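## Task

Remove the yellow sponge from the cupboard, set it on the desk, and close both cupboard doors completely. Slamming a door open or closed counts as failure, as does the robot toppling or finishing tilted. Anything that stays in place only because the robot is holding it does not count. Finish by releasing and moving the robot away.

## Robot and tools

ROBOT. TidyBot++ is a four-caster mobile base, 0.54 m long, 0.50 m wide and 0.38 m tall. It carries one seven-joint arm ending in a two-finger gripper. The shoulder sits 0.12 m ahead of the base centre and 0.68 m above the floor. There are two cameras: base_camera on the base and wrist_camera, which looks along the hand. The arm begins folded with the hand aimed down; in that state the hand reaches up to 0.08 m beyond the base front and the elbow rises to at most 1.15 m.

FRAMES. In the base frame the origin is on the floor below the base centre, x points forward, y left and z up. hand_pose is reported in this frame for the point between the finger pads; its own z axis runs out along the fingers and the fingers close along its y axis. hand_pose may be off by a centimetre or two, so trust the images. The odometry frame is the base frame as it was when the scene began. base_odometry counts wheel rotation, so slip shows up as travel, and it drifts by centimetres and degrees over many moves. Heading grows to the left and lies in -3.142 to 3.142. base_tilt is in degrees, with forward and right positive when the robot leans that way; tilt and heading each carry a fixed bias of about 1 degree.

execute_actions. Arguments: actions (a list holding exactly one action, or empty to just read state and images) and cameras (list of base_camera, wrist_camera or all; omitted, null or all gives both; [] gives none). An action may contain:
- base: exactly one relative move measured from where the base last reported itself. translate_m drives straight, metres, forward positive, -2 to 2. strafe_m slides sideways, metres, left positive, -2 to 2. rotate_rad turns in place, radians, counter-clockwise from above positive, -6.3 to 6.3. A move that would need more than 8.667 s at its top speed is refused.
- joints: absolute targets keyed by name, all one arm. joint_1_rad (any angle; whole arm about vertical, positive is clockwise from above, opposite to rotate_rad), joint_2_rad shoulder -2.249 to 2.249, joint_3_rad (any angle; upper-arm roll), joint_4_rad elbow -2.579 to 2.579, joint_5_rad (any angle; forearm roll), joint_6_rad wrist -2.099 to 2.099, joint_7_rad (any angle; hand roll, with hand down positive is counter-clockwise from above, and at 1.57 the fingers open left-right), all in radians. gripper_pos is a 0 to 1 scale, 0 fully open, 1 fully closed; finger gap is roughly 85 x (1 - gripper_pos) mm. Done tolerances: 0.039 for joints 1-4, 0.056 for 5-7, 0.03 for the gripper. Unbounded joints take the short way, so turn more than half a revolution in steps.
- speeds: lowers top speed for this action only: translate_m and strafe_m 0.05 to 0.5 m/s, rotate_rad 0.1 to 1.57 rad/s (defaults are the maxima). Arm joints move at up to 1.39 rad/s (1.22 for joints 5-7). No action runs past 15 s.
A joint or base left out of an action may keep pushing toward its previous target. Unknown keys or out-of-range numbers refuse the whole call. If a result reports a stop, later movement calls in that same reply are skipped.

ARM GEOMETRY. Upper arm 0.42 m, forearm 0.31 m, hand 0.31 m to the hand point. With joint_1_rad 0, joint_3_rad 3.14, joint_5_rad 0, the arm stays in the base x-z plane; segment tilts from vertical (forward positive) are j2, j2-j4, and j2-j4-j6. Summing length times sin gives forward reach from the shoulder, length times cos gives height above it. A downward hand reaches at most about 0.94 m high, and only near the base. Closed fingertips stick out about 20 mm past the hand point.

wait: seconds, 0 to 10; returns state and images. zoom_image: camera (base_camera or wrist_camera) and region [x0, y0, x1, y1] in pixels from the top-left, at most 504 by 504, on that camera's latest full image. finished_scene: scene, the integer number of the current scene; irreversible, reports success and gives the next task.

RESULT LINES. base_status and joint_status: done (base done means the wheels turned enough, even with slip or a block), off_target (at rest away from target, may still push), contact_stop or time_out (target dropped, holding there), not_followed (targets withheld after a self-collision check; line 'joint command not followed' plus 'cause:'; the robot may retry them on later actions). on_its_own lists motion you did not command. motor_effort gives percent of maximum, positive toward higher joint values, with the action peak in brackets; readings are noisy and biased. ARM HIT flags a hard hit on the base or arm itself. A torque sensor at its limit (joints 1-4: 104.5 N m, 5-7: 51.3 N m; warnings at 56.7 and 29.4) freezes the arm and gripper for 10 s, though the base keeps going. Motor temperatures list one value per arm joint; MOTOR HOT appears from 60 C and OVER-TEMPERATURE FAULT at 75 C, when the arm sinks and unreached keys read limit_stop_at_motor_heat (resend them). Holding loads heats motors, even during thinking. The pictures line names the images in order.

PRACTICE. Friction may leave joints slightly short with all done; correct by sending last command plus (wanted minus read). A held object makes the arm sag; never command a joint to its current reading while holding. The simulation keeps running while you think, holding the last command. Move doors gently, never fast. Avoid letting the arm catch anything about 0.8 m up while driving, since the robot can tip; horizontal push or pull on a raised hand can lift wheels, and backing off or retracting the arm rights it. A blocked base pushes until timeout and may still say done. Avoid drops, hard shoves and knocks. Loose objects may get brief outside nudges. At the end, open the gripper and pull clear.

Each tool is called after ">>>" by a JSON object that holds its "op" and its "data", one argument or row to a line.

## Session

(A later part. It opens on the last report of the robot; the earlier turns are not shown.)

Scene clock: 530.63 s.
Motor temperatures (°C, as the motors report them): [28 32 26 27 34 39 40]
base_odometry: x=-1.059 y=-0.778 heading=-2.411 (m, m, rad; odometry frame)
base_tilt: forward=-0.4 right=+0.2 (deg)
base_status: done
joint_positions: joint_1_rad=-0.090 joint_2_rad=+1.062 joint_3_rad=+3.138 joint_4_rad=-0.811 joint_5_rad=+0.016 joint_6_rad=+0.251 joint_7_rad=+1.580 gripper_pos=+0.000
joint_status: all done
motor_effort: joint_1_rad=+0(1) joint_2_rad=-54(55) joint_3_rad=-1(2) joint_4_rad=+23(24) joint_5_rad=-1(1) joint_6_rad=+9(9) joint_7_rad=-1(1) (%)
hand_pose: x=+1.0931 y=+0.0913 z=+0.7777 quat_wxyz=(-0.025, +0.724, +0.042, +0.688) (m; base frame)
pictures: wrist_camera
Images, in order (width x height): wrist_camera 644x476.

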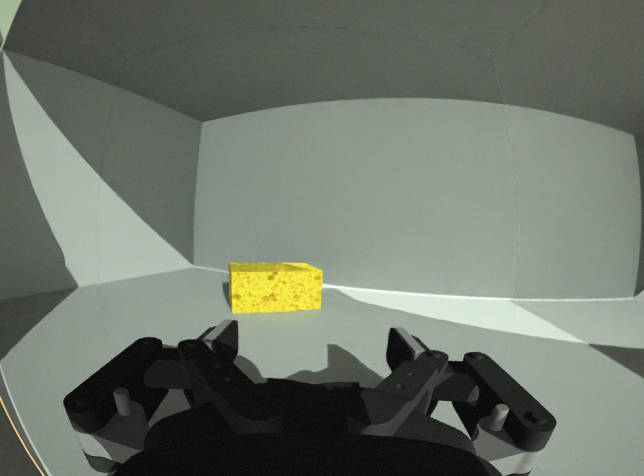

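>>> {"op": "execute_actions", "data": {
  "actions": [
    {"joints":{"joint_1_rad":-0.12,"gripper_pos":1}}
  ],
  "cameras": ["wrist_camera"]
}}

>>> {"op": "execute_actions", "data": {
  "actions": [
    {"base":{"translate_m":0.15},"speeds":{"translate_m":0.06}}
  ],
  "cameras": ["wrist_camera"]
}}

>>> {"op": "execute_actions", "data": {
  "actions": [
    {"base":{"translate_m":-0.15},"joints":{"gripper_pos":0},"speeds":{"translate_m":0.1}}
  ],
  "cameras": ["wrist_camera"]
}}

Scene clock: 537.30 s.
Motor temperatures (°C, as the motors report them): [28 33 26 27 34 39 40]
base_odometry: x=-1.059 y=-0.778 heading=-2.411 (m, m, rad; odometry frame)
base_tilt: forward=-0.4 right=+0.2 (deg)
base_status: not commanded
joint_positions: joint_1_rad=-0.113 joint_2_rad=+1.062 joint_3_rad=+3.138 joint_4_rad=-0.811 joint_5_rad=+0.016 joint_6_rad=+0.251 joint_7_rad=+1.580 gripper_pos=+0.999
joint_status: all done
motor_effort: joint_1_rad=+0(3) joint_2_rad=-55(55) joint_3_rad=-1(2) joint_4_rad=+23(24) joint_5_rad=-1(0) joint_6_rad=+9(9) joint_7_rad=-1(1) (%)
hand_pose: x=+1.0907 y=+0.1141 z=+0.7777 quat_wxyz=(-0.034, +0.723, +0.051, +0.688) (m; base frame)
pictures: wrist_camera
Images, in order (width x height): wrist_camera 644x476.

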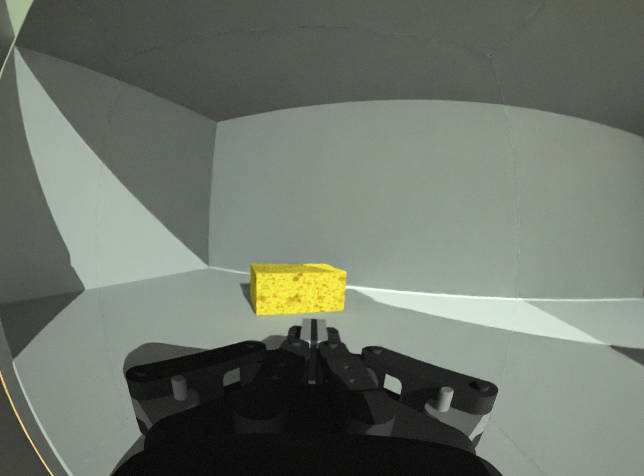

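Scene clock: 540.30 s.
Motor temperatures (°C, as the motors report them): [28 33 26 27 34 39 40]
base_odometry: x=-1.171 y=-0.878 heading=-2.411 (m, m, rad; odometry frame)
base_tilt: forward=-0.4 right=+0.1 (deg)
base_status: done
joint_positions: joint_1_rad=-0.113 joint_2_rad=+1.062 joint_3_rad=+3.138 joint_4_rad=-0.811 joint_5_rad=+0.016 joint_6_rad=+0.250 joint_7_rad=+1.580 gripper_pos=+0.999
joint_status: not commanded
motor_effort: joint_1_rad=+0(2) joint_2_rad=-52(55) joint_3_rad=-1(1) joint_4_rad=+22(24) joint_5_rad=-1(0) joint_6_rad=+8(9) joint_7_rad=-1(1) (%)
hand_pose: x=+1.0907 y=+0.1141 z=+0.7777 quat_wxyz=(-0.034, +0.723, +0.051, +0.688) (m; base frame)
pictures: wrist_camera
Images, in order (width x height): wrist_camera 644x476.

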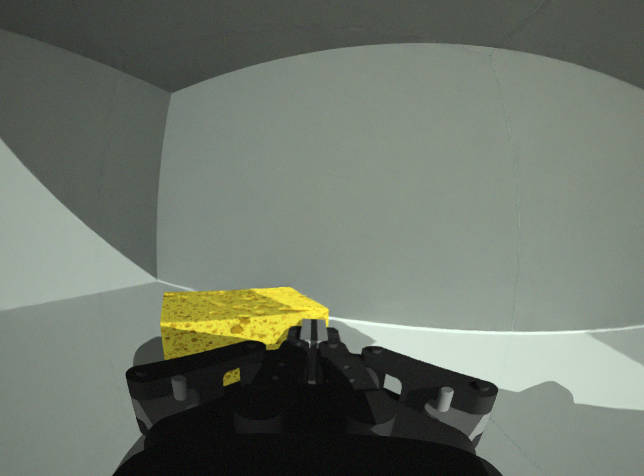

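Scene clock: 542.40 s.
Motor temperatures (°C, as the motors report them): [28 33 26 27 34 39 40]
base_odometry: x=-1.059 y=-0.778 heading=-2.411 (m, m, rad; odometry frame)
base_tilt: forward=-0.4 right=+0.2 (deg)
base_status: done
joint_positions: joint_1_rad=-0.113 joint_2_rad=+1.062 joint_3_rad=+3.138 joint_4_rad=-0.811 joint_5_rad=+0.016 joint_6_rad=+0.250 joint_7_rad=+1.580 gripper_pos=+0.000
joint_status: all done
motor_effort: joint_1_rad=+0(2) joint_2_rad=-54(56) joint_3_rad=-1(1) joint_4_rad=+24(25) joint_5_rad=-1(0) joint_6_rad=+9(9) joint_7_rad=-1(1) (%)
hand_pose: x=+1.0908 y=+0.1142 z=+0.7776 quat_wxyz=(-0.034, +0.723, +0.051, +0.688) (m; base frame)
pictures: wrist_camera
Images, in order (width x height): wrist_camera 644x476.

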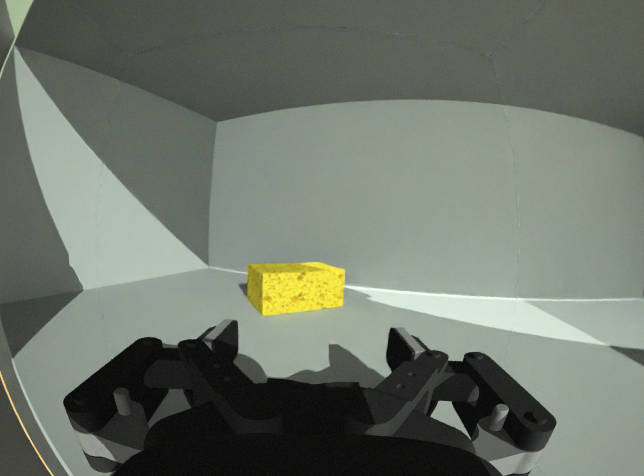

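>>> {"op": "execute_actions", "data": {
  "actions": [
    {"joints":{"gripper_pos":1}}
  ],
  "cameras": []
}}

>>> {"op": "execute_actions", "data": {
  "actions": [
    {"base":{"translate_m":0.19},"speeds":{"translate_m":0.07}}
  ],
  "cameras": ["wrist_camera"]
}}

>>> {"op": "execute_actions", "data": {
  "actions": [
    {"base":{"translate_m":-0.17},"joints":{"gripper_pos":0},"speeds":{"translate_m":0.1}}
  ],
  "cameras": ["wrist_camera"]
}}

Scene clock: 547.73 s.
Motor temperatures (°C, as the motors report them): [28 33 26 27 34 39 40]
base_odometry: x=-1.059 y=-0.778 heading=-2.411 (m, m, rad; odometry frame)
base_tilt: forward=-0.4 right=+0.1 (deg)
base_status: not commanded
joint_positions: joint_1_rad=-0.113 joint_2_rad=+1.062 joint_3_rad=+3.138 joint_4_rad=-0.811 joint_5_rad=+0.016 joint_6_rad=+0.250 joint_7_rad=+1.580 gripper_pos=+0.999
joint_status: all done
motor_effort: joint_1_rad=+0(1) joint_2_rad=-54(54) joint_3_rad=-1(1) joint_4_rad=+24(24) joint_5_rad=-1(1) joint_6_rad=+9(9) joint_7_rad=-1(1) (%)
hand_pose: x=+1.0908 y=+0.1142 z=+0.7776 quat_wxyz=(-0.034, +0.723, +0.051, +0.688) (m; base frame)
pictures: none
No camera images: the call's "cameras" was empty. Leave "cameras" out to get every camera's image.

Scene clock: 550.97 s.
Motor temperatures (°C, as the motors report them): [28 33 26 27 34 39 40]
base_odometry: x=-1.201 y=-0.905 heading=-2.411 (m, m, rad; odometry frame)
base_tilt: forward=-0.4 right=+0.1 (deg)
base_status: done
joint_positions: joint_1_rad=-0.113 joint_2_rad=+1.062 joint_3_rad=+3.138 joint_4_rad=-0.811 joint_5_rad=+0.016 joint_6_rad=+0.250 joint_7_rad=+1.580 gripper_pos=+0.999
joint_status: not commanded
motor_effort: joint_1_rad=-1(1) joint_2_rad=-52(55) joint_3_rad=-1(1) joint_4_rad=+22(24) joint_5_rad=-1(1) joint_6_rad=+8(9) joint_7_rad=-1(1) (%)
hand_pose: x=+1.0908 y=+0.1142 z=+0.7777 quat_wxyz=(-0.034, +0.723, +0.051, +0.688) (m; base frame)
pictures: wrist_camera
Images, in order (width x height): wrist_camera 644x476.

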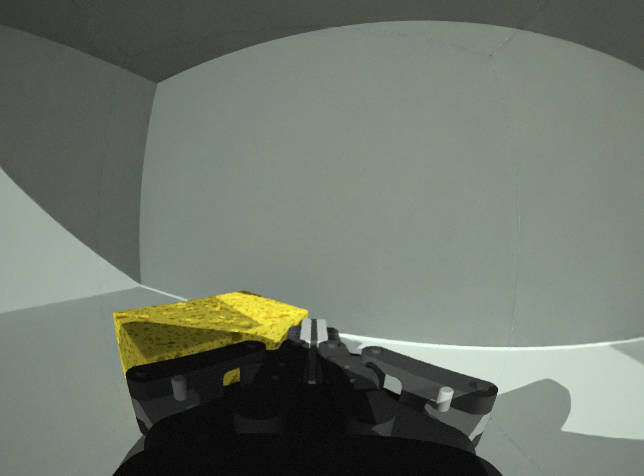

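Scene clock: 553.23 s.
Motor temperatures (°C, as the motors report them): [28 33 26 27 34 39 40]
base_odometry: x=-1.074 y=-0.791 heading=-2.412 (m, m, rad; odometry frame)
base_tilt: forward=-0.4 right=+0.2 (deg)
base_status: done
joint_positions: joint_1_rad=-0.113 joint_2_rad=+1.062 joint_3_rad=+3.138 joint_4_rad=-0.810 joint_5_rad=+0.016 joint_6_rad=+0.250 joint_7_rad=+1.580 gripper_pos=+0.000
joint_status: all done
motor_effort: joint_1_rad=+0(0) joint_2_rad=-54(55) joint_3_rad=-1(2) joint_4_rad=+25(25) joint_5_rad=-1(1) joint_6_rad=+8(9) joint_7_rad=-1(1) (%)
hand_pose: x=+1.0908 y=+0.1142 z=+0.7777 quat_wxyz=(-0.034, +0.723, +0.051, +0.688) (m; base frame)
pictures: wrist_camera
Images, in order (width x height): wrist_camera 644x476.

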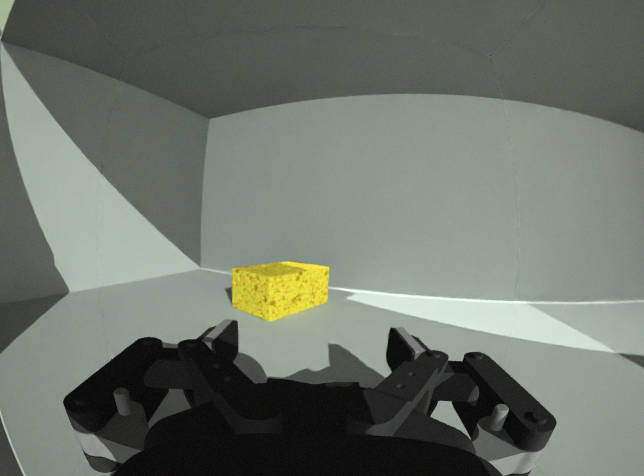

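>>> {"op": "execute_actions", "data": {
  "actions": [
    {"joints":{"gripper_pos":1,"joint_1_rad":-0.14}}
  ],
  "cameras": []
}}

>>> {"op": "execute_actions", "data": {
  "actions": [
    {"base":{"translate_m":0.17},"speeds":{"translate_m":0.07}}
  ],
  "cameras": ["wrist_camera"]
}}

>>> {"op": "execute_actions", "data": {
  "actions": [
    {"base":{"translate_m":-0.17},"joints":{"gripper_pos":0},"speeds":{"translate_m":0.1}}
  ],
  "cameras": ["wrist_camera"]
}}

Scene clock: 558.77 s.
Motor temperatures (°C, as the motors report them): [28 33 26 27 34 39 40]
base_odometry: x=-1.074 y=-0.791 heading=-2.412 (m, m, rad; odometry frame)
base_tilt: forward=-0.4 right=+0.1 (deg)
base_status: not commanded
joint_positions: joint_1_rad=-0.131 joint_2_rad=+1.062 joint_3_rad=+3.138 joint_4_rad=-0.810 joint_5_rad=+0.016 joint_6_rad=+0.250 joint_7_rad=+1.580 gripper_pos=+0.999
joint_status: all done
motor_effort: joint_1_rad=+0(2) joint_2_rad=-55(55) joint_3_rad=-1(2) joint_4_rad=+24(25) joint_5_rad=-1(1) joint_6_rad=+9(9) joint_7_rad=-1(1) (%)
hand_pose: x=+1.0886 y=+0.1319 z=+0.7777 quat_wxyz=(-0.040, +0.723, +0.057, +0.688) (m; base frame)
pictures: none
No camera images: the call's "cameras" was empty. Leave "cameras" out to get every camera's image.

Scene clock: 561.73 s.
Motor temperatures (°C, as the motors report them): [28 33 26 27 34 39 40]
base_odometry: x=-1.201 y=-0.905 heading=-2.413 (m, m, rad; odometry frame)
base_tilt: forward=-0.4 right=+0.2 (deg)
base_status: done
joint_positions: joint_1_rad=-0.066 joint_2_rad=+1.060 joint_3_rad=+3.145 joint_4_rad=-0.813 joint_5_rad=+0.016 joint_6_rad=+0.250 joint_7_rad=+1.580 gripper_pos=+0.999
joint_status: not commanded
motor_effort: joint_1_rad=-15(18) joint_2_rad=-50(55) joint_3_rad=-5(6) joint_4_rad=+23(27) joint_5_rad=-1(3) joint_6_rad=+9(9) joint_7_rad=-1(1) (%)
hand_pose: x=+1.0948 y=+0.0661 z=+0.7776 quat_wxyz=(-0.014, +0.724, +0.035, +0.688) (m; base frame)
pictures: wrist_camera
Images, in order (width x height): wrist_camera 644x476.

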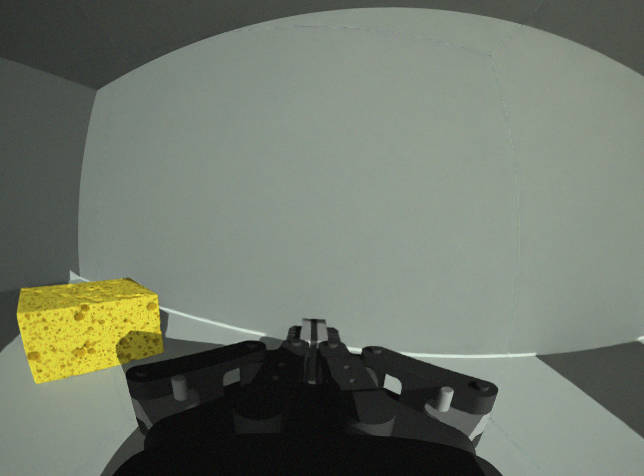

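Scene clock: 564.03 s.
Motor temperatures (°C, as the motors report them): [28 33 26 27 34 39 40]
base_odometry: x=-1.074 y=-0.791 heading=-2.413 (m, m, rad; odometry frame)
base_tilt: forward=-0.4 right=+0.2 (deg)
base_status: done
joint_positions: joint_1_rad=-0.134 joint_2_rad=+1.060 joint_3_rad=+3.145 joint_4_rad=-0.813 joint_5_rad=+0.016 joint_6_rad=+0.250 joint_7_rad=+1.580 gripper_pos=+0.000
joint_status: all done
motor_effort: joint_1_rad=+1(14) joint_2_rad=-54(56) joint_3_rad=-1(5) joint_4_rad=+24(24) joint_5_rad=-1(1) joint_6_rad=+9(9) joint_7_rad=-1(1) (%)
hand_pose: x=+1.0882 y=+0.1315 z=+0.7775 quat_wxyz=(-0.037, +0.723, +0.059, +0.687) (m; base frame)
pictures: wrist_camera
Images, in order (width x height): wrist_camera 644x476.

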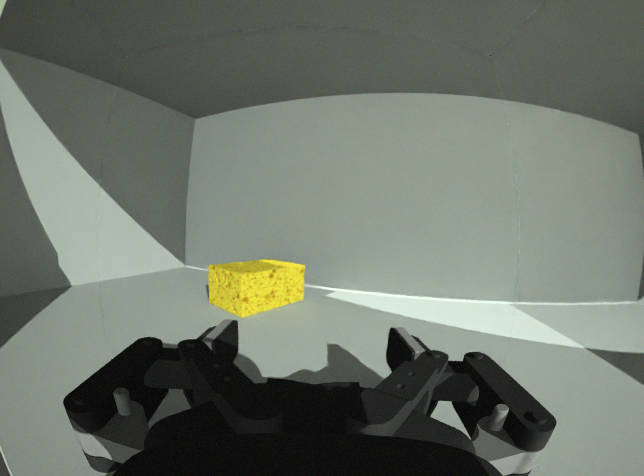

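>>> {"op": "execute_actions", "data": {
  "actions": [
    {"base":{"translate_m":-0.25},"joints":{"gripper_pos":1,"joint_1_rad":0},"speeds":{"translate_m":0.15}}
  ]
}}

Scene clock: 574.33 s.
Motor temperatures (°C, as the motors report them): [28 33 26 27 34 39 40]
base_odometry: x=-0.888 y=-0.625 heading=-2.413 (m, m, rad; odometry frame)
base_tilt: forward=-0.4 right=+0.2 (deg)
base_status: done
joint_positions: joint_1_rad=+0.003 joint_2_rad=+1.061 joint_3_rad=+3.145 joint_4_rad=-0.813 joint_5_rad=+0.016 joint_6_rad=+0.250 joint_7_rad=+1.580 gripper_pos=+0.999
joint_status: all done
motor_effort: joint_1_rad=+0(5) joint_2_rad=-54(57) joint_3_rad=-1(3) joint_4_rad=+24(25) joint_5_rad=-1(1) joint_6_rad=+9(8) joint_7_rad=-1(1) (%)
hand_pose: x=+1.0971 y=-0.0014 z=+0.7773 quat_wxyz=(+0.009, +0.725, +0.010, +0.688) (m; base frame)
pictures: base_camera, wrist_camera
Images, in order (width x height): base_camera 644x364, wrist_camera 644x476.

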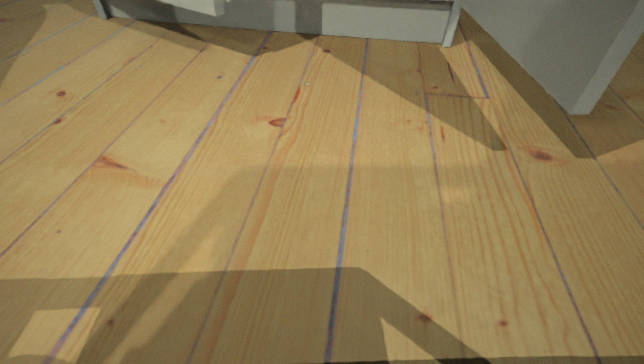

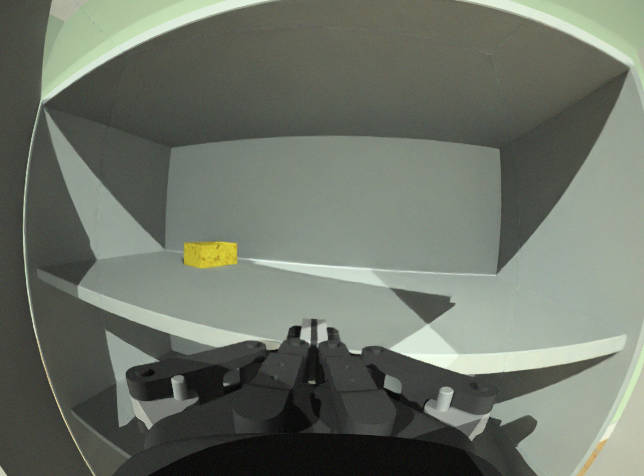

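>>> {"op": "execute_actions", "data": {
  "actions": [
    {"base":{"translate_m":-0.06},"speeds":{"translate_m":0.1}}
  ],
  "cameras": []
}}

>>> {"op": "execute_actions", "data": {
  "actions": [
    {"base":{"strafe_m":0.3},"speeds":{"strafe_m":0.05}}
  ]
}}

Scene clock: 578.73 s.
Motor temperatures (°C, as the motors report them): [28 33 26 27 34 39 40]
base_odometry: x=-0.843 y=-0.585 heading=-2.413 (m, m, rad; odometry frame)
base_tilt: forward=-0.4 right=+0.1 (deg)
base_status: done
joint_positions: joint_1_rad=+0.003 joint_2_rad=+1.061 joint_3_rad=+3.145 joint_4_rad=-0.813 joint_5_rad=+0.016 joint_6_rad=+0.250 joint_7_rad=+1.580 gripper_pos=+0.999
joint_status: not commanded
motor_effort: joint_1_rad=+0(1) joint_2_rad=-55(57) joint_3_rad=-1(1) joint_4_rad=+24(25) joint_5_rad=-1(1) joint_6_rad=+9(10) joint_7_rad=-1(1) (%)
hand_pose: x=+1.0972 y=-0.0014 z=+0.7768 quat_wxyz=(+0.009, +0.726, +0.010, +0.688) (m; base frame)
pictures: none
No camera images: the call's "cameras" was empty. Leave "cameras" out to get every camera's image.

Scene clock: 585.23 s.
Motor temperatures (°C, as the motors report them): [28 33 26 27 34 39 40]
base_odometry: x=-0.644 y=-0.808 heading=-2.415 (m, m, rad; odometry frame)
base_tilt: forward=-0.4 right=+0.1 (deg)
base_status: done
joint_positions: joint_1_rad=+0.172 joint_2_rad=+1.060 joint_3_rad=+3.197 joint_4_rad=-0.813 joint_5_rad=-0.010 joint_6_rad=+0.249 joint_7_rad=+1.577 gripper_pos=+0.999
joint_status: not commanded
motor_effort: joint_1_rad=-34(36) joint_2_rad=-48(57) joint_3_rad=-14(15) joint_4_rad=+22(25) joint_5_rad=+3(4) joint_6_rad=+6(10) joint_7_rad=+0(0) (%)
hand_pose: x=+1.0791 y=-0.1877 z=+0.7773 quat_wxyz=(+0.085, +0.723, -0.058, +0.683) (m; base frame)
pictures: base_camera, wrist_camera
Images, in order (width x height): base_camera 644x364, wrist_camera 644x476.

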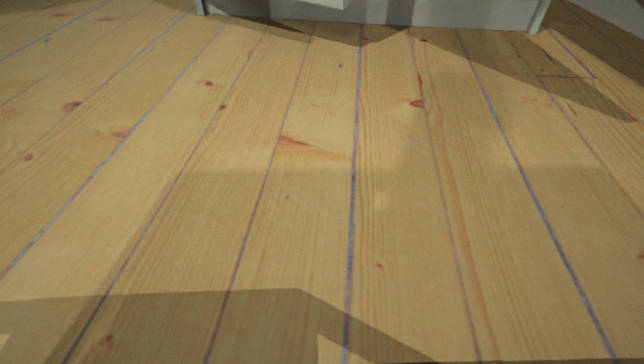

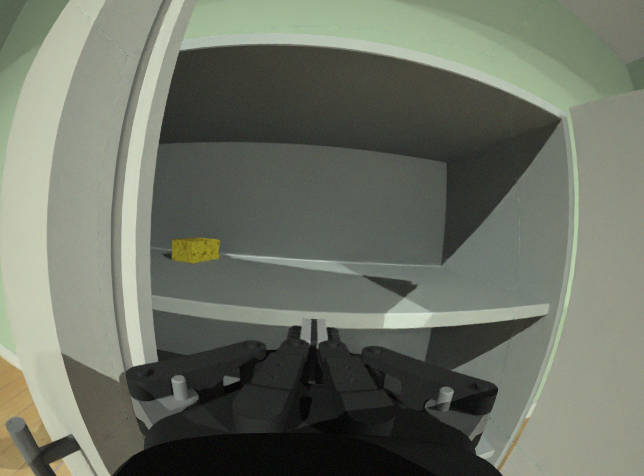

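>>> {"op": "execute_actions", "data": {
  "actions": [
    {"base":{"strafe_m":-0.2},"speeds":{"strafe_m":0.1}}
  ],
  "cameras": []
}}

>>> {"op": "execute_actions", "data": {
  "actions": [
    {"base":{"translate_m":0.14},"speeds":{"translate_m":0.1}}
  ],
  "cameras": []
}}

>>> {"op": "execute_actions", "data": {
  "actions": [
    {"base":{"strafe_m":0.08},"speeds":{"strafe_m":0.05}}
  ],
  "cameras": ["wrist_camera"]
}}

>>> {"op": "execute_actions", "data": {
  "actions": [
    {"base":{"translate_m":-0.2},"speeds":{"translate_m":0.05}}
  ]
}}

Scene clock: 594.53 s.
Motor temperatures (°C, as the motors report them): [28 33 26 27 34 39 40]
base_odometry: x=-0.777 y=-0.659 heading=-2.414 (m, m, rad; odometry frame)
base_tilt: forward=-0.4 right=+0.2 (deg)
base_status: done
joint_positions: joint_1_rad=+0.004 joint_2_rad=+1.061 joint_3_rad=+3.156 joint_4_rad=-0.813 joint_5_rad=-0.010 joint_6_rad=+0.249 joint_7_rad=+1.577 gripper_pos=+0.999
joint_status: not commanded
motor_effort: joint_1_rad=+1(31) joint_2_rad=-55(56) joint_3_rad=-1(13) joint_4_rad=+24(25) joint_5_rad=-1(3) joint_6_rad=+9(10) joint_7_rad=-1(0) (%)
hand_pose: x=+1.0971 y=-0.0091 z=+0.7768 quat_wxyz=(+0.008, +0.726, -0.002, +0.688) (m; base frame)
pictures: none
No camera images: the call's "cameras" was empty. Leave "cameras" out to get every camera's image.

Scene clock: 596.53 s.
Motor temperatures (°C, as the motors report them): [28 33 26 27 34 39 40]
base_odometry: x=-0.881 y=-0.752 heading=-2.415 (m, m, rad; odometry frame)
base_tilt: forward=-0.4 right=+0.2 (deg)
base_status: done
joint_positions: joint_1_rad=+0.004 joint_2_rad=+1.061 joint_3_rad=+3.156 joint_4_rad=-0.813 joint_5_rad=-0.010 joint_6_rad=+0.249 joint_7_rad=+1.577 gripper_pos=+0.999
joint_status: not commanded
motor_effort: joint_1_rad=+0(1) joint_2_rad=-55(57) joint_3_rad=-1(1) joint_4_rad=+24(25) joint_5_rad=-1(1) joint_6_rad=+9(10) joint_7_rad=-1(1) (%)
hand_pose: x=+1.0971 y=-0.0091 z=+0.7762 quat_wxyz=(+0.008, +0.726, -0.002, +0.688) (m; base frame)
pictures: none
No camera images: the call's "cameras" was empty. Leave "cameras" out to get every camera's image.

Scene clock: 598.63 s.
Motor temperatures (°C, as the motors report them): [28 33 26 27 34 39 40]
base_odometry: x=-0.828 y=-0.812 heading=-2.415 (m, m, rad; odometry frame)
base_tilt: forward=-0.4 right=+0.1 (deg)
base_status: done
joint_positions: joint_1_rad=+0.001 joint_2_rad=+1.061 joint_3_rad=+3.156 joint_4_rad=-0.813 joint_5_rad=-0.010 joint_6_rad=+0.249 joint_7_rad=+1.577 gripper_pos=+0.999
joint_status: not commanded
motor_effort: joint_1_rad=-1(4) joint_2_rad=-54(55) joint_3_rad=-1(2) joint_4_rad=+24(24) joint_5_rad=-1(1) joint_6_rad=+9(10) joint_7_rad=-2(1) (%)
hand_pose: x=+1.0971 y=-0.0059 z=+0.7762 quat_wxyz=(+0.007, +0.726, -0.001, +0.688) (m; base frame)
pictures: wrist_camera
Images, in order (width x height): wrist_camera 644x476.

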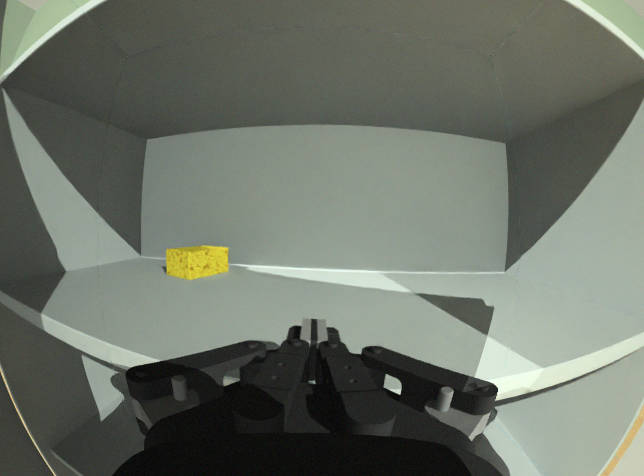

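Scene clock: 603.13 s.
Motor temperatures (°C, as the motors report them): [28 33 26 27 34 39 40]
base_odometry: x=-0.679 y=-0.679 heading=-2.415 (m, m, rad; odometry frame)
base_tilt: forward=-0.4 right=+0.2 (deg)
base_status: done
joint_positions: joint_1_rad=+0.001 joint_2_rad=+1.061 joint_3_rad=+3.156 joint_4_rad=-0.813 joint_5_rad=-0.010 joint_6_rad=+0.249 joint_7_rad=+1.577 gripper_pos=+0.999
joint_status: not commanded
motor_effort: joint_1_rad=+0(2) joint_2_rad=-55(58) joint_3_rad=-1(1) joint_4_rad=+24(26) joint_5_rad=-1(1) joint_6_rad=+9(10) joint_7_rad=-1(1) (%)
hand_pose: x=+1.0972 y=-0.0059 z=+0.7760 quat_wxyz=(+0.007, +0.726, -0.001, +0.688) (m; base frame)
pictures: base_camera, wrist_camera
Images, in order (width x height): base_camera 644x364, wrist_camera 644x476.

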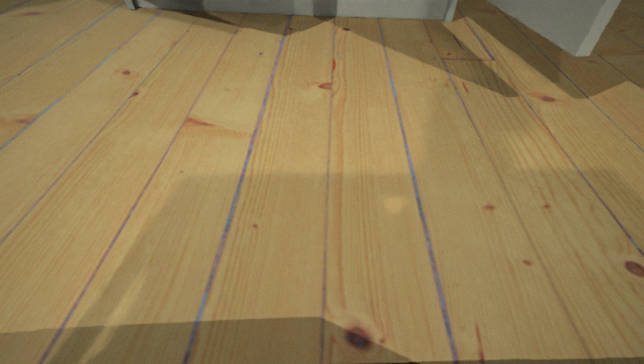

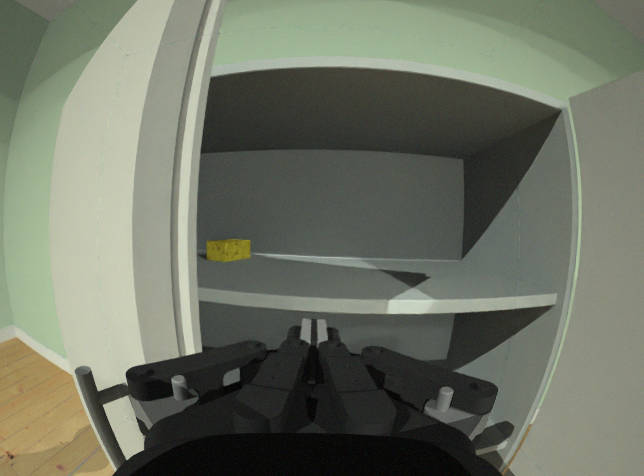

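>>> {"op": "execute_actions", "data": {
  "actions": [
    {"base":{"strafe_m":-0.06},"joints":{"joint_6_rad":0.42}}
  ],
  "cameras": []
}}

>>> {"op": "execute_actions", "data": {
  "actions": [
    {"base":{"translate_m":0.3},"speeds":{"translate_m":0.15}}
  ],
  "cameras": []
}}

>>> {"op": "execute_actions", "data": {
  "actions": [
    {"joints":{"joint_1_rad":-0.17}}
  ]
}}

Scene clock: 637.63 s.
Motor temperatures (°C, as the motors report them): [28 33 26 27 34 39 40]
base_odometry: x=-0.719 y=-0.634 heading=-2.415 (m, m, rad; odometry frame)
base_tilt: forward=-0.3 right=+0.2 (deg)
base_status: done
joint_positions: joint_1_rad=+0.004 joint_2_rad=+1.065 joint_3_rad=+3.155 joint_4_rad=-0.815 joint_5_rad=-0.010 joint_6_rad=+0.401 joint_7_rad=+1.577 gripper_pos=+0.999
joint_status: all done
motor_effort: joint_1_rad=+0(5) joint_2_rad=-55(58) joint_3_rad=-1(3) joint_4_rad=+24(26) joint_5_rad=-1(0) joint_6_rad=+9(10) joint_7_rad=-1(1) (%)
hand_pose: x=+1.0966 y=-0.0089 z=+0.8184 quat_wxyz=(+0.008, +0.674, -0.002, +0.739) (m; base frame)
pictures: none
No camera images: the call's "cameras" was empty. Leave "cameras" out to get every camera's image.

Scene clock: 640.33 s.
Motor temperatures (°C, as the motors report them): [28 33 26 27 34 39 40]
base_odometry: x=-0.943 y=-0.833 heading=-2.415 (m, m, rad; odometry frame)
base_tilt: forward=-0.4 right=+0.2 (deg)
base_status: done
joint_positions: joint_1_rad=+0.004 joint_2_rad=+1.065 joint_3_rad=+3.155 joint_4_rad=-0.815 joint_5_rad=-0.010 joint_6_rad=+0.401 joint_7_rad=+1.577 gripper_pos=+0.999
joint_status: not commanded
motor_effort: joint_1_rad=+0(1) joint_2_rad=-55(57) joint_3_rad=-1(1) joint_4_rad=+24(25) joint_5_rad=-1(1) joint_6_rad=+9(10) joint_7_rad=-1(2) (%)
hand_pose: x=+1.0966 y=-0.0089 z=+0.8184 quat_wxyz=(+0.008, +0.674, -0.002, +0.739) (m; base frame)
pictures: none
No camera images: the call's "cameras" was empty. Leave "cameras" out to get every camera's image.

Scene clock: 641.47 s.
Motor temperatures (°C, as the motors report them): [28 33 26 27 34 39 40]
base_odometry: x=-0.943 y=-0.833 heading=-2.415 (m, m, rad; odometry frame)
base_tilt: forward=-0.4 right=+0.2 (deg)
base_status: not commanded
joint_positions: joint_1_rad=-0.123 joint_2_rad=+1.063 joint_3_rad=+3.157 joint_4_rad=-0.819 joint_5_rad=-0.008 joint_6_rad=+0.402 joint_7_rad=+1.577 gripper_pos=+0.999
joint_status: joint_1_rad off_target (ended at -0.123, target -0.170)
motor_effort: joint_1_rad=-6(22) joint_2_rad=-50(57) joint_3_rad=-3(11) joint_4_rad=+23(28) joint_5_rad=-1(5) joint_6_rad=+9(9) joint_7_rad=-1(1) (%)
hand_pose: x=+1.0892 y=+0.1153 z=+0.8176 quat_wxyz=(-0.038, +0.673, +0.042, +0.737) (m; base frame)
pictures: base_camera, wrist_camera
Images, in order (width x height): base_camera 644x364, wrist_camera 644x476.

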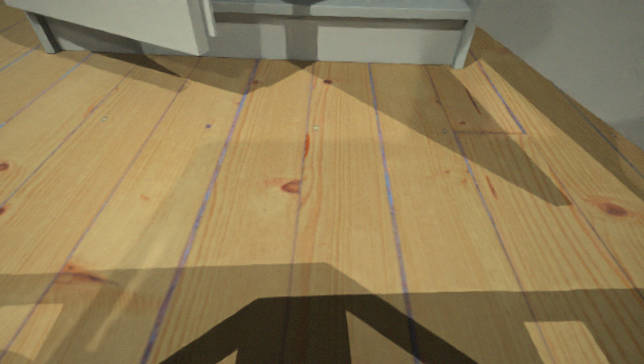

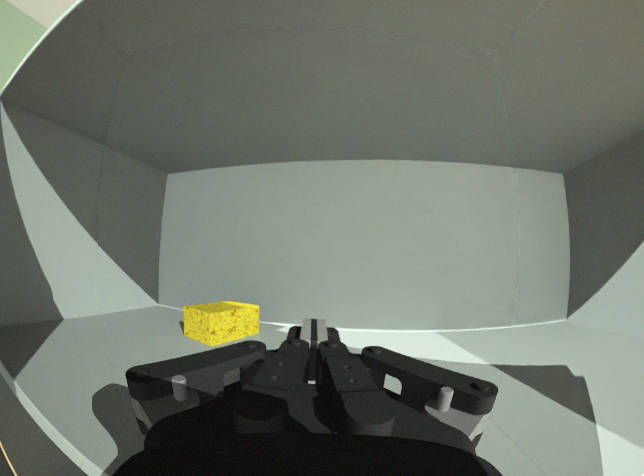

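>>> {"op": "execute_actions", "data": {
  "actions": [
    {"joints":{"joint_1_rad":-0.06}}
  ],
  "cameras": []
}}

>>> {"op": "execute_actions", "data": {
  "actions": [
    {"base":{"translate_m":0.2},"speeds":{"translate_m":0.1}}
  ],
  "cameras": []
}}

>>> {"op": "execute_actions", "data": {
  "actions": [
    {"joints":{"joint_1_rad":-0.17}}
  ]
}}

Scene clock: 646.37 s.
Motor temperatures (°C, as the motors report them): [28 33 26 27 34 39 40]
base_odometry: x=-0.943 y=-0.833 heading=-2.415 (m, m, rad; odometry frame)
base_tilt: forward=-0.4 right=+0.2 (deg)
base_status: not commanded
joint_positions: joint_1_rad=-0.062 joint_2_rad=+1.063 joint_3_rad=+3.150 joint_4_rad=-0.819 joint_5_rad=-0.008 joint_6_rad=+0.402 joint_7_rad=+1.577 gripper_pos=+0.999
joint_status: all done
motor_effort: joint_1_rad=+0(8) joint_2_rad=-55(55) joint_3_rad=-1(4) joint_4_rad=+23(25) joint_5_rad=-1(2) joint_6_rad=+9(9) joint_7_rad=-1(1) (%)
hand_pose: x=+1.0943 y=+0.0580 z=+0.8176 quat_wxyz=(-0.019, +0.674, +0.020, +0.738) (m; base frame)
pictures: none
No camera images: the call's "cameras" was empty. Leave "cameras" out to get every camera's image.

Scene clock: 648.97 s.
Motor temperatures (°C, as the motors report them): [28 33 26 27 34 39 40]
base_odometry: x=-1.092 y=-0.966 heading=-2.415 (m, m, rad; odometry frame)
base_tilt: forward=-0.4 right=+0.1 (deg)
base_status: done
joint_positions: joint_1_rad=-0.062 joint_2_rad=+1.064 joint_3_rad=+3.150 joint_4_rad=-0.819 joint_5_rad=-0.008 joint_6_rad=+0.402 joint_7_rad=+1.577 gripper_pos=+0.999
joint_status: not commanded
motor_effort: joint_1_rad=+0(1) joint_2_rad=-54(57) joint_3_rad=-1(1) joint_4_rad=+24(25) joint_5_rad=-1(1) joint_6_rad=+9(9) joint_7_rad=-1(1) (%)
hand_pose: x=+1.0943 y=+0.0580 z=+0.8174 quat_wxyz=(-0.019, +0.674, +0.020, +0.738) (m; base frame)
pictures: none
No camera images: the call's "cameras" was empty. Leave "cameras" out to get every camera's image.

Scene clock: 650.37 s.
Motor temperatures (°C, as the motors report them): [28 33 26 27 34 39 40]
base_odometry: x=-1.092 y=-0.966 heading=-2.415 (m, m, rad; odometry frame)
base_tilt: forward=-0.3 right=+0.1 (deg)
base_status: not commanded
joint_positions: joint_1_rad=-0.174 joint_2_rad=+1.064 joint_3_rad=+3.148 joint_4_rad=-0.819 joint_5_rad=-0.008 joint_6_rad=+0.402 joint_7_rad=+1.577 gripper_pos=+0.999
joint_status: all done
motor_effort: joint_1_rad=-1(5) joint_2_rad=-55(55) joint_3_rad=-1(2) joint_4_rad=+24(24) joint_5_rad=-2(0) joint_6_rad=+9(9) joint_7_rad=-1(1) (%)
hand_pose: x=+1.0817 y=+0.1669 z=+0.8174 quat_wxyz=(-0.061, +0.672, +0.058, +0.736) (m; base frame)
pictures: base_camera, wrist_camera
Images, in order (width x height): base_camera 644x364, wrist_camera 644x476.

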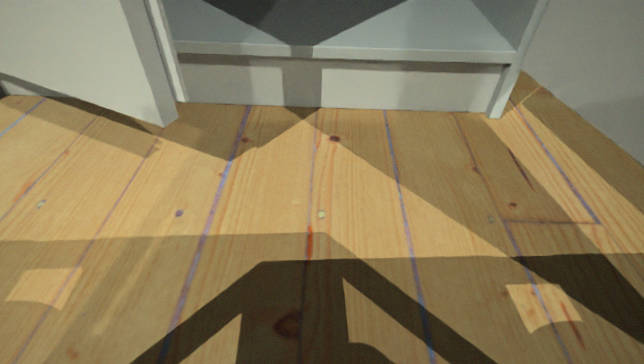

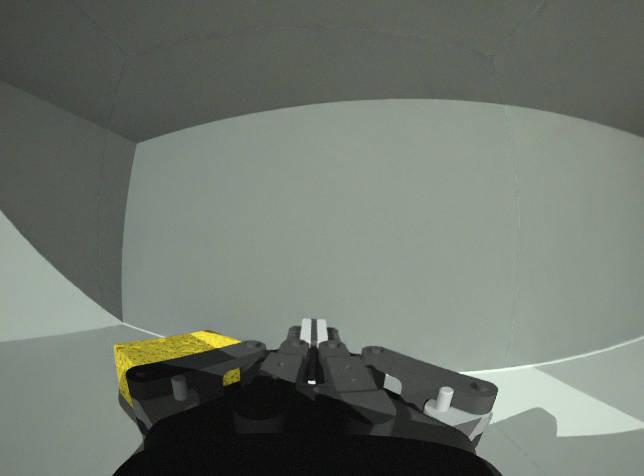

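>>> {"op": "execute_actions", "data": {
  "actions": [
    {"joints":{"joint_1_rad":-0.235}}
  ],
  "cameras": ["wrist_camera"]
}}

>>> {"op": "execute_actions", "data": {
  "actions": [
    {"joints":{"joint_6_rad":0.17}}
  ],
  "cameras": []
}}

>>> {"op": "execute_actions", "data": {
  "actions": [
    {"base":{"translate_m":-0.12},"joints":{"joint_1_rad":-0.13},"speeds":{"translate_m":0.06}}
  ],
  "cameras": ["wrist_camera"]
}}

>>> {"op": "execute_actions", "data": {
  "actions": [
    {"base":{"translate_m":-0.08},"speeds":{"translate_m":0.1}}
  ],
  "cameras": ["wrist_camera"]
}}

Scene clock: 657.07 s.
Motor temperatures (°C, as the motors report them): [28 33 26 27 34 39 40]
base_odometry: x=-1.092 y=-0.966 heading=-2.415 (m, m, rad; odometry frame)
base_tilt: forward=-0.4 right=+0.2 (deg)
base_status: not commanded
joint_positions: joint_1_rad=-0.229 joint_2_rad=+1.064 joint_3_rad=+3.148 joint_4_rad=-0.819 joint_5_rad=-0.008 joint_6_rad=+0.402 joint_7_rad=+1.577 gripper_pos=+0.999
joint_status: all done
motor_effort: joint_1_rad=+1(6) joint_2_rad=-55(57) joint_3_rad=-1(2) joint_4_rad=+24(25) joint_5_rad=-1(2) joint_6_rad=+9(10) joint_7_rad=-1(1) (%)
hand_pose: x=+1.0709 y=+0.2200 z=+0.8174 quat_wxyz=(-0.081, +0.670, +0.076, +0.734) (m; base frame)
pictures: wrist_camera
Images, in order (width x height): wrist_camera 644x476.

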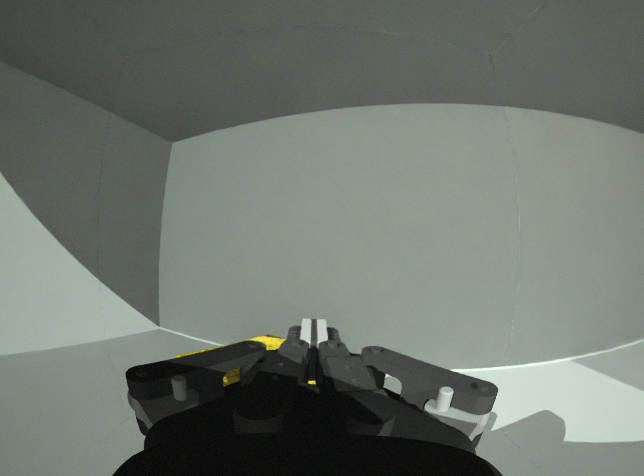

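Scene clock: 657.77 s.
Motor temperatures (°C, as the motors report them): [28 33 26 27 34 39 40]
base_odometry: x=-1.092 y=-0.966 heading=-2.415 (m, m, rad; odometry frame)
base_tilt: forward=-0.4 right=+0.2 (deg)
base_status: not commanded
joint_positions: joint_1_rad=-0.229 joint_2_rad=+1.055 joint_3_rad=+3.148 joint_4_rad=-0.805 joint_5_rad=-0.008 joint_6_rad=+0.206 joint_7_rad=+1.577 gripper_pos=+0.999
joint_status: all done
motor_effort: joint_1_rad=+0(1) joint_2_rad=-48(55) joint_3_rad=-1(1) joint_4_rad=+20(24) joint_5_rad=-1(1) joint_6_rad=+7(9) joint_7_rad=-1(1) (%)
hand_pose: x=+1.0714 y=+0.2203 z=+0.7738 quat_wxyz=(-0.075, +0.731, +0.083, +0.673) (m; base frame)
pictures: none
No camera images: the call's "cameras" was empty. Leave "cameras" out to get every camera's image.

Scene clock: 660.23 s.
Motor temperatures (°C, as the motors report them): [28 33 26 27 34 39 40]
base_odometry: x=-1.003 y=-0.886 heading=-2.415 (m, m, rad; odometry frame)
base_tilt: forward=-0.4 right=+0.1 (deg)
base_status: done
joint_positions: joint_1_rad=-0.135 joint_2_rad=+1.055 joint_3_rad=+3.144 joint_4_rad=-0.805 joint_5_rad=-0.008 joint_6_rad=+0.206 joint_7_rad=+1.577 gripper_pos=+0.999
joint_status: all done
motor_effort: joint_1_rad=+0(5) joint_2_rad=-50(53) joint_3_rad=-1(1) joint_4_rad=+22(24) joint_5_rad=-1(1) joint_6_rad=+8(9) joint_7_rad=-1(1) (%)
hand_pose: x=+1.0877 y=+0.1311 z=+0.7739 quat_wxyz=(-0.044, +0.734, +0.048, +0.676) (m; base frame)
pictures: wrist_camera
Images, in order (width x height): wrist_camera 644x476.

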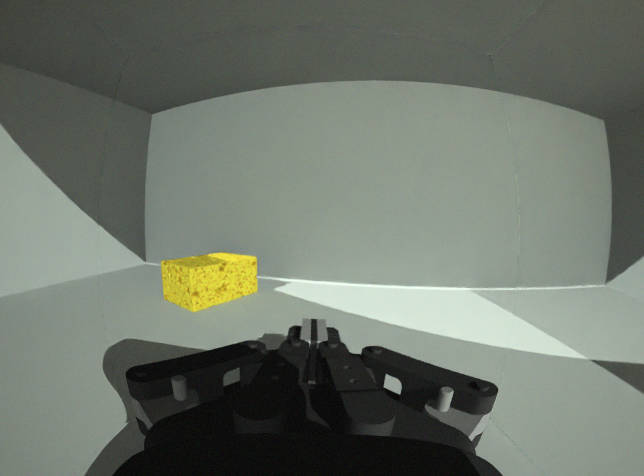

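Scene clock: 661.63 s.
Motor temperatures (°C, as the motors report them): [28 33 26 27 34 39 40]
base_odometry: x=-0.943 y=-0.833 heading=-2.416 (m, m, rad; odometry frame)
base_tilt: forward=-0.4 right=+0.1 (deg)
base_status: done
joint_positions: joint_1_rad=-0.134 joint_2_rad=+1.058 joint_3_rad=+3.144 joint_4_rad=-0.811 joint_5_rad=-0.008 joint_6_rad=+0.202 joint_7_rad=+1.577 gripper_pos=+0.999
joint_status: not commanded
motor_effort: joint_1_rad=+0(2) joint_2_rad=-54(56) joint_3_rad=-1(1) joint_4_rad=+24(25) joint_5_rad=-1(1) joint_6_rad=+9(9) joint_7_rad=-1(1) (%)
hand_pose: x=+1.0874 y=+0.1298 z=+0.7658 quat_wxyz=(-0.044, +0.739, +0.048, +0.671) (m; base frame)
pictures: wrist_camera
Images, in order (width x height): wrist_camera 644x476.

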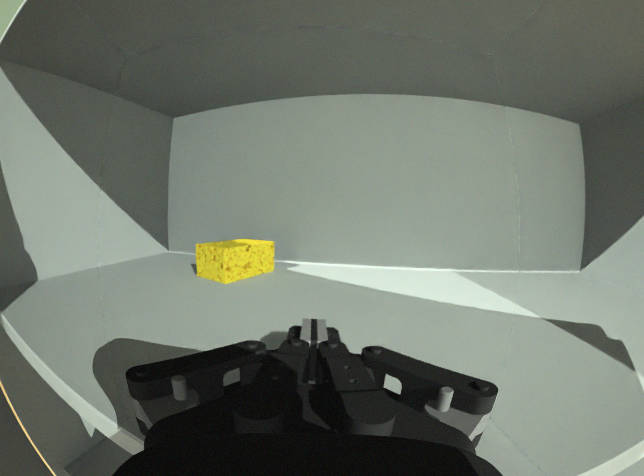

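>>> {"op": "execute_actions", "data": {
  "actions": [
    {"base":{"strafe_m":0.3},"joints":{"joint_1_rad":0.02,"joint_6_rad":0.26},"speeds":{"strafe_m":0.05}}
  ]
}}

Scene clock: 671.20 s.
Motor temperatures (°C, as the motors report them): [28 33 26 27 34 39 40]
base_odometry: x=-0.744 y=-1.057 heading=-2.418 (m, m, rad; odometry frame)
base_tilt: forward=-0.4 right=+0.2 (deg)
base_status: done
joint_positions: joint_1_rad=+0.179 joint_2_rad=+1.058 joint_3_rad=+3.176 joint_4_rad=-0.812 joint_5_rad=-0.008 joint_6_rad=+0.229 joint_7_rad=+1.577 gripper_pos=+0.999
joint_status: joint_1_rad off_target (ended at +0.179, target +0.020); the others done
motor_effort: joint_1_rad=-31(34) joint_2_rad=-47(56) joint_3_rad=-11(12) joint_4_rad=+23(26) joint_5_rad=+0(0) joint_6_rad=+9(10) joint_7_rad=-1(1) (%)
hand_pose: x=+1.0786 y=-0.1873 z=+0.7733 quat_wxyz=(+0.078, +0.729, -0.063, +0.677) (m; base frame)
pictures: base_camera, wrist_camera
Images, in order (width x height): base_camera 644x364, wrist_camera 644x476.

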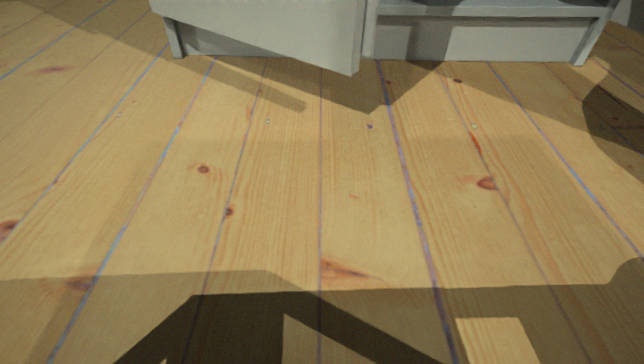

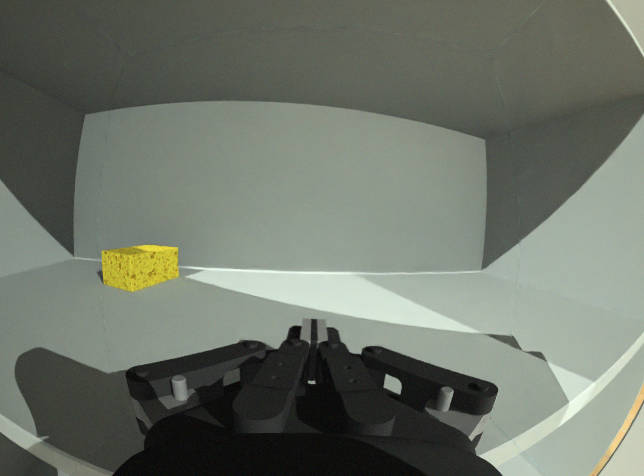

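>>> {"op": "execute_actions", "data": {
  "actions": [
    {"base":{"strafe_m":-0.2},"speeds":{"strafe_m":0.1}}
  ],
  "cameras": []
}}

>>> {"op": "execute_actions", "data": {
  "actions": [
    {"base":{"translate_m":-0.5},"speeds":{"translate_m":0.3}}
  ],
  "cameras": []
}}

>>> {"op": "execute_actions", "data": {
  "actions": [
    {"base":{"strafe_m":0.3},"joints":{"joint_1_rad":0,"joint_2_rad":0.9,"joint_3_rad":3.14,"joint_4_rad":-1.89,"joint_5_rad":0,"joint_6_rad":1.25,"gripper_pos":0}}
  ]
}}

Scene clock: 679.67 s.
Motor temperatures (°C, as the motors report them): [28 33 26 27 34 39 40]
base_odometry: x=-0.876 y=-0.908 heading=-2.415 (m, m, rad; odometry frame)
base_tilt: forward=-0.3 right=+0.1 (deg)
base_status: done
joint_positions: joint_1_rad=-0.026 joint_2_rad=+1.102 joint_3_rad=+3.188 joint_4_rad=-0.698 joint_5_rad=-0.008 joint_6_rad=+0.247 joint_7_rad=+1.577 gripper_pos=+0.999
joint_status: not commanded
motor_effort: joint_1_rad=+9(28) joint_2_rad=-61(69) joint_3_rad=-10(15) joint_4_rad=+0(23) joint_5_rad=+0(2) joint_6_rad=+11(13) joint_7_rad=-1(1) (%)
hand_pose: x=+1.1119 y=+0.0108 z=+0.8054 quat_wxyz=(+0.013, +0.701, +0.015, +0.713) (m; base frame)
pictures: none
No camera images: the call's "cameras" was empty. Leave "cameras" out to get every camera's image.

Scene clock: 684.63 s.
Motor temperatures (°C, as the motors report them): [28 33 26 27 34 39 40]
base_odometry: x=-0.504 y=-0.577 heading=-2.418 (m, m, rad; odometry frame)
base_tilt: forward=-0.3 right=+0.2 (deg)
base_status: translate_m time_out (by the wheels' count: -0.498 of -0.500)
joint_positions: joint_1_rad=+0.032 joint_2_rad=+1.107 joint_3_rad=+3.207 joint_4_rad=-0.687 joint_5_rad=-0.014 joint_6_rad=+0.246 joint_7_rad=+1.577 gripper_pos=+0.999
joint_status: not commanded
on_its_own: joint_1_rad moved +0.058 to your old target +0.020
motor_effort: joint_1_rad=-3(5) joint_2_rad=-60(68) joint_3_rad=-12(19) joint_4_rad=+0(7) joint_5_rad=+3(5) joint_6_rad=+15(16) joint_7_rad=-1(1) (%)
hand_pose: x=+1.1119 y=-0.0537 z=+0.8077 quat_wxyz=(+0.041, +0.699, -0.004, +0.714) (m; base frame)
pictures: none
No camera images: the call's "cameras" was empty. Leave "cameras" out to get every camera's image.

not run: a stop came earlier in this reply.

>>> {"op": "execute_actions", "data": {
  "actions": []
}}

Scene clock: 701.53 s.
Motor temperatures (°C, as the motors report them): [28 34 26 27 34 39 40]
base_odometry: x=-0.504 y=-0.577 heading=-2.418 (m, m, rad; odometry frame)
base_tilt: forward=-0.3 right=+0.1 (deg)
base_status: translate_m time_out (by the wheels' count: -0.498 of -0.500)
joint_positions: joint_1_rad=+0.032 joint_2_rad=+1.107 joint_3_rad=+3.207 joint_4_rad=-0.687 joint_5_rad=-0.014 joint_6_rad=+0.246 joint_7_rad=+1.577 gripper_pos=+0.999
joint_status: not commanded
motor_effort: joint_1_rad=-2(5) joint_2_rad=-60(68) joint_3_rad=-12(19) joint_4_rad=-1(7) joint_5_rad=+3(5) joint_6_rad=+15(16) joint_7_rad=-1(1) (%)
hand_pose: x=+1.1119 y=-0.0537 z=+0.8077 quat_wxyz=(+0.041, +0.699, -0.004, +0.714) (m; base frame)
pictures: base_camera, wrist_camera
Images, in order (width x height): base_camera 644x364, wrist_camera 644x476.

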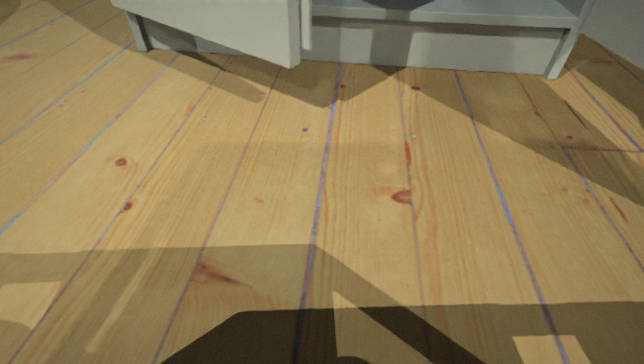

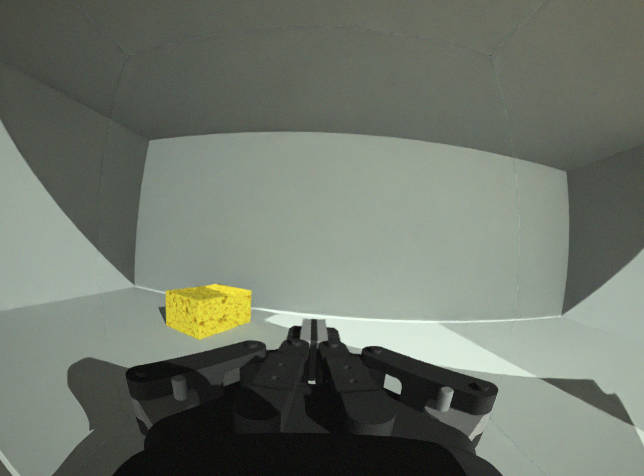

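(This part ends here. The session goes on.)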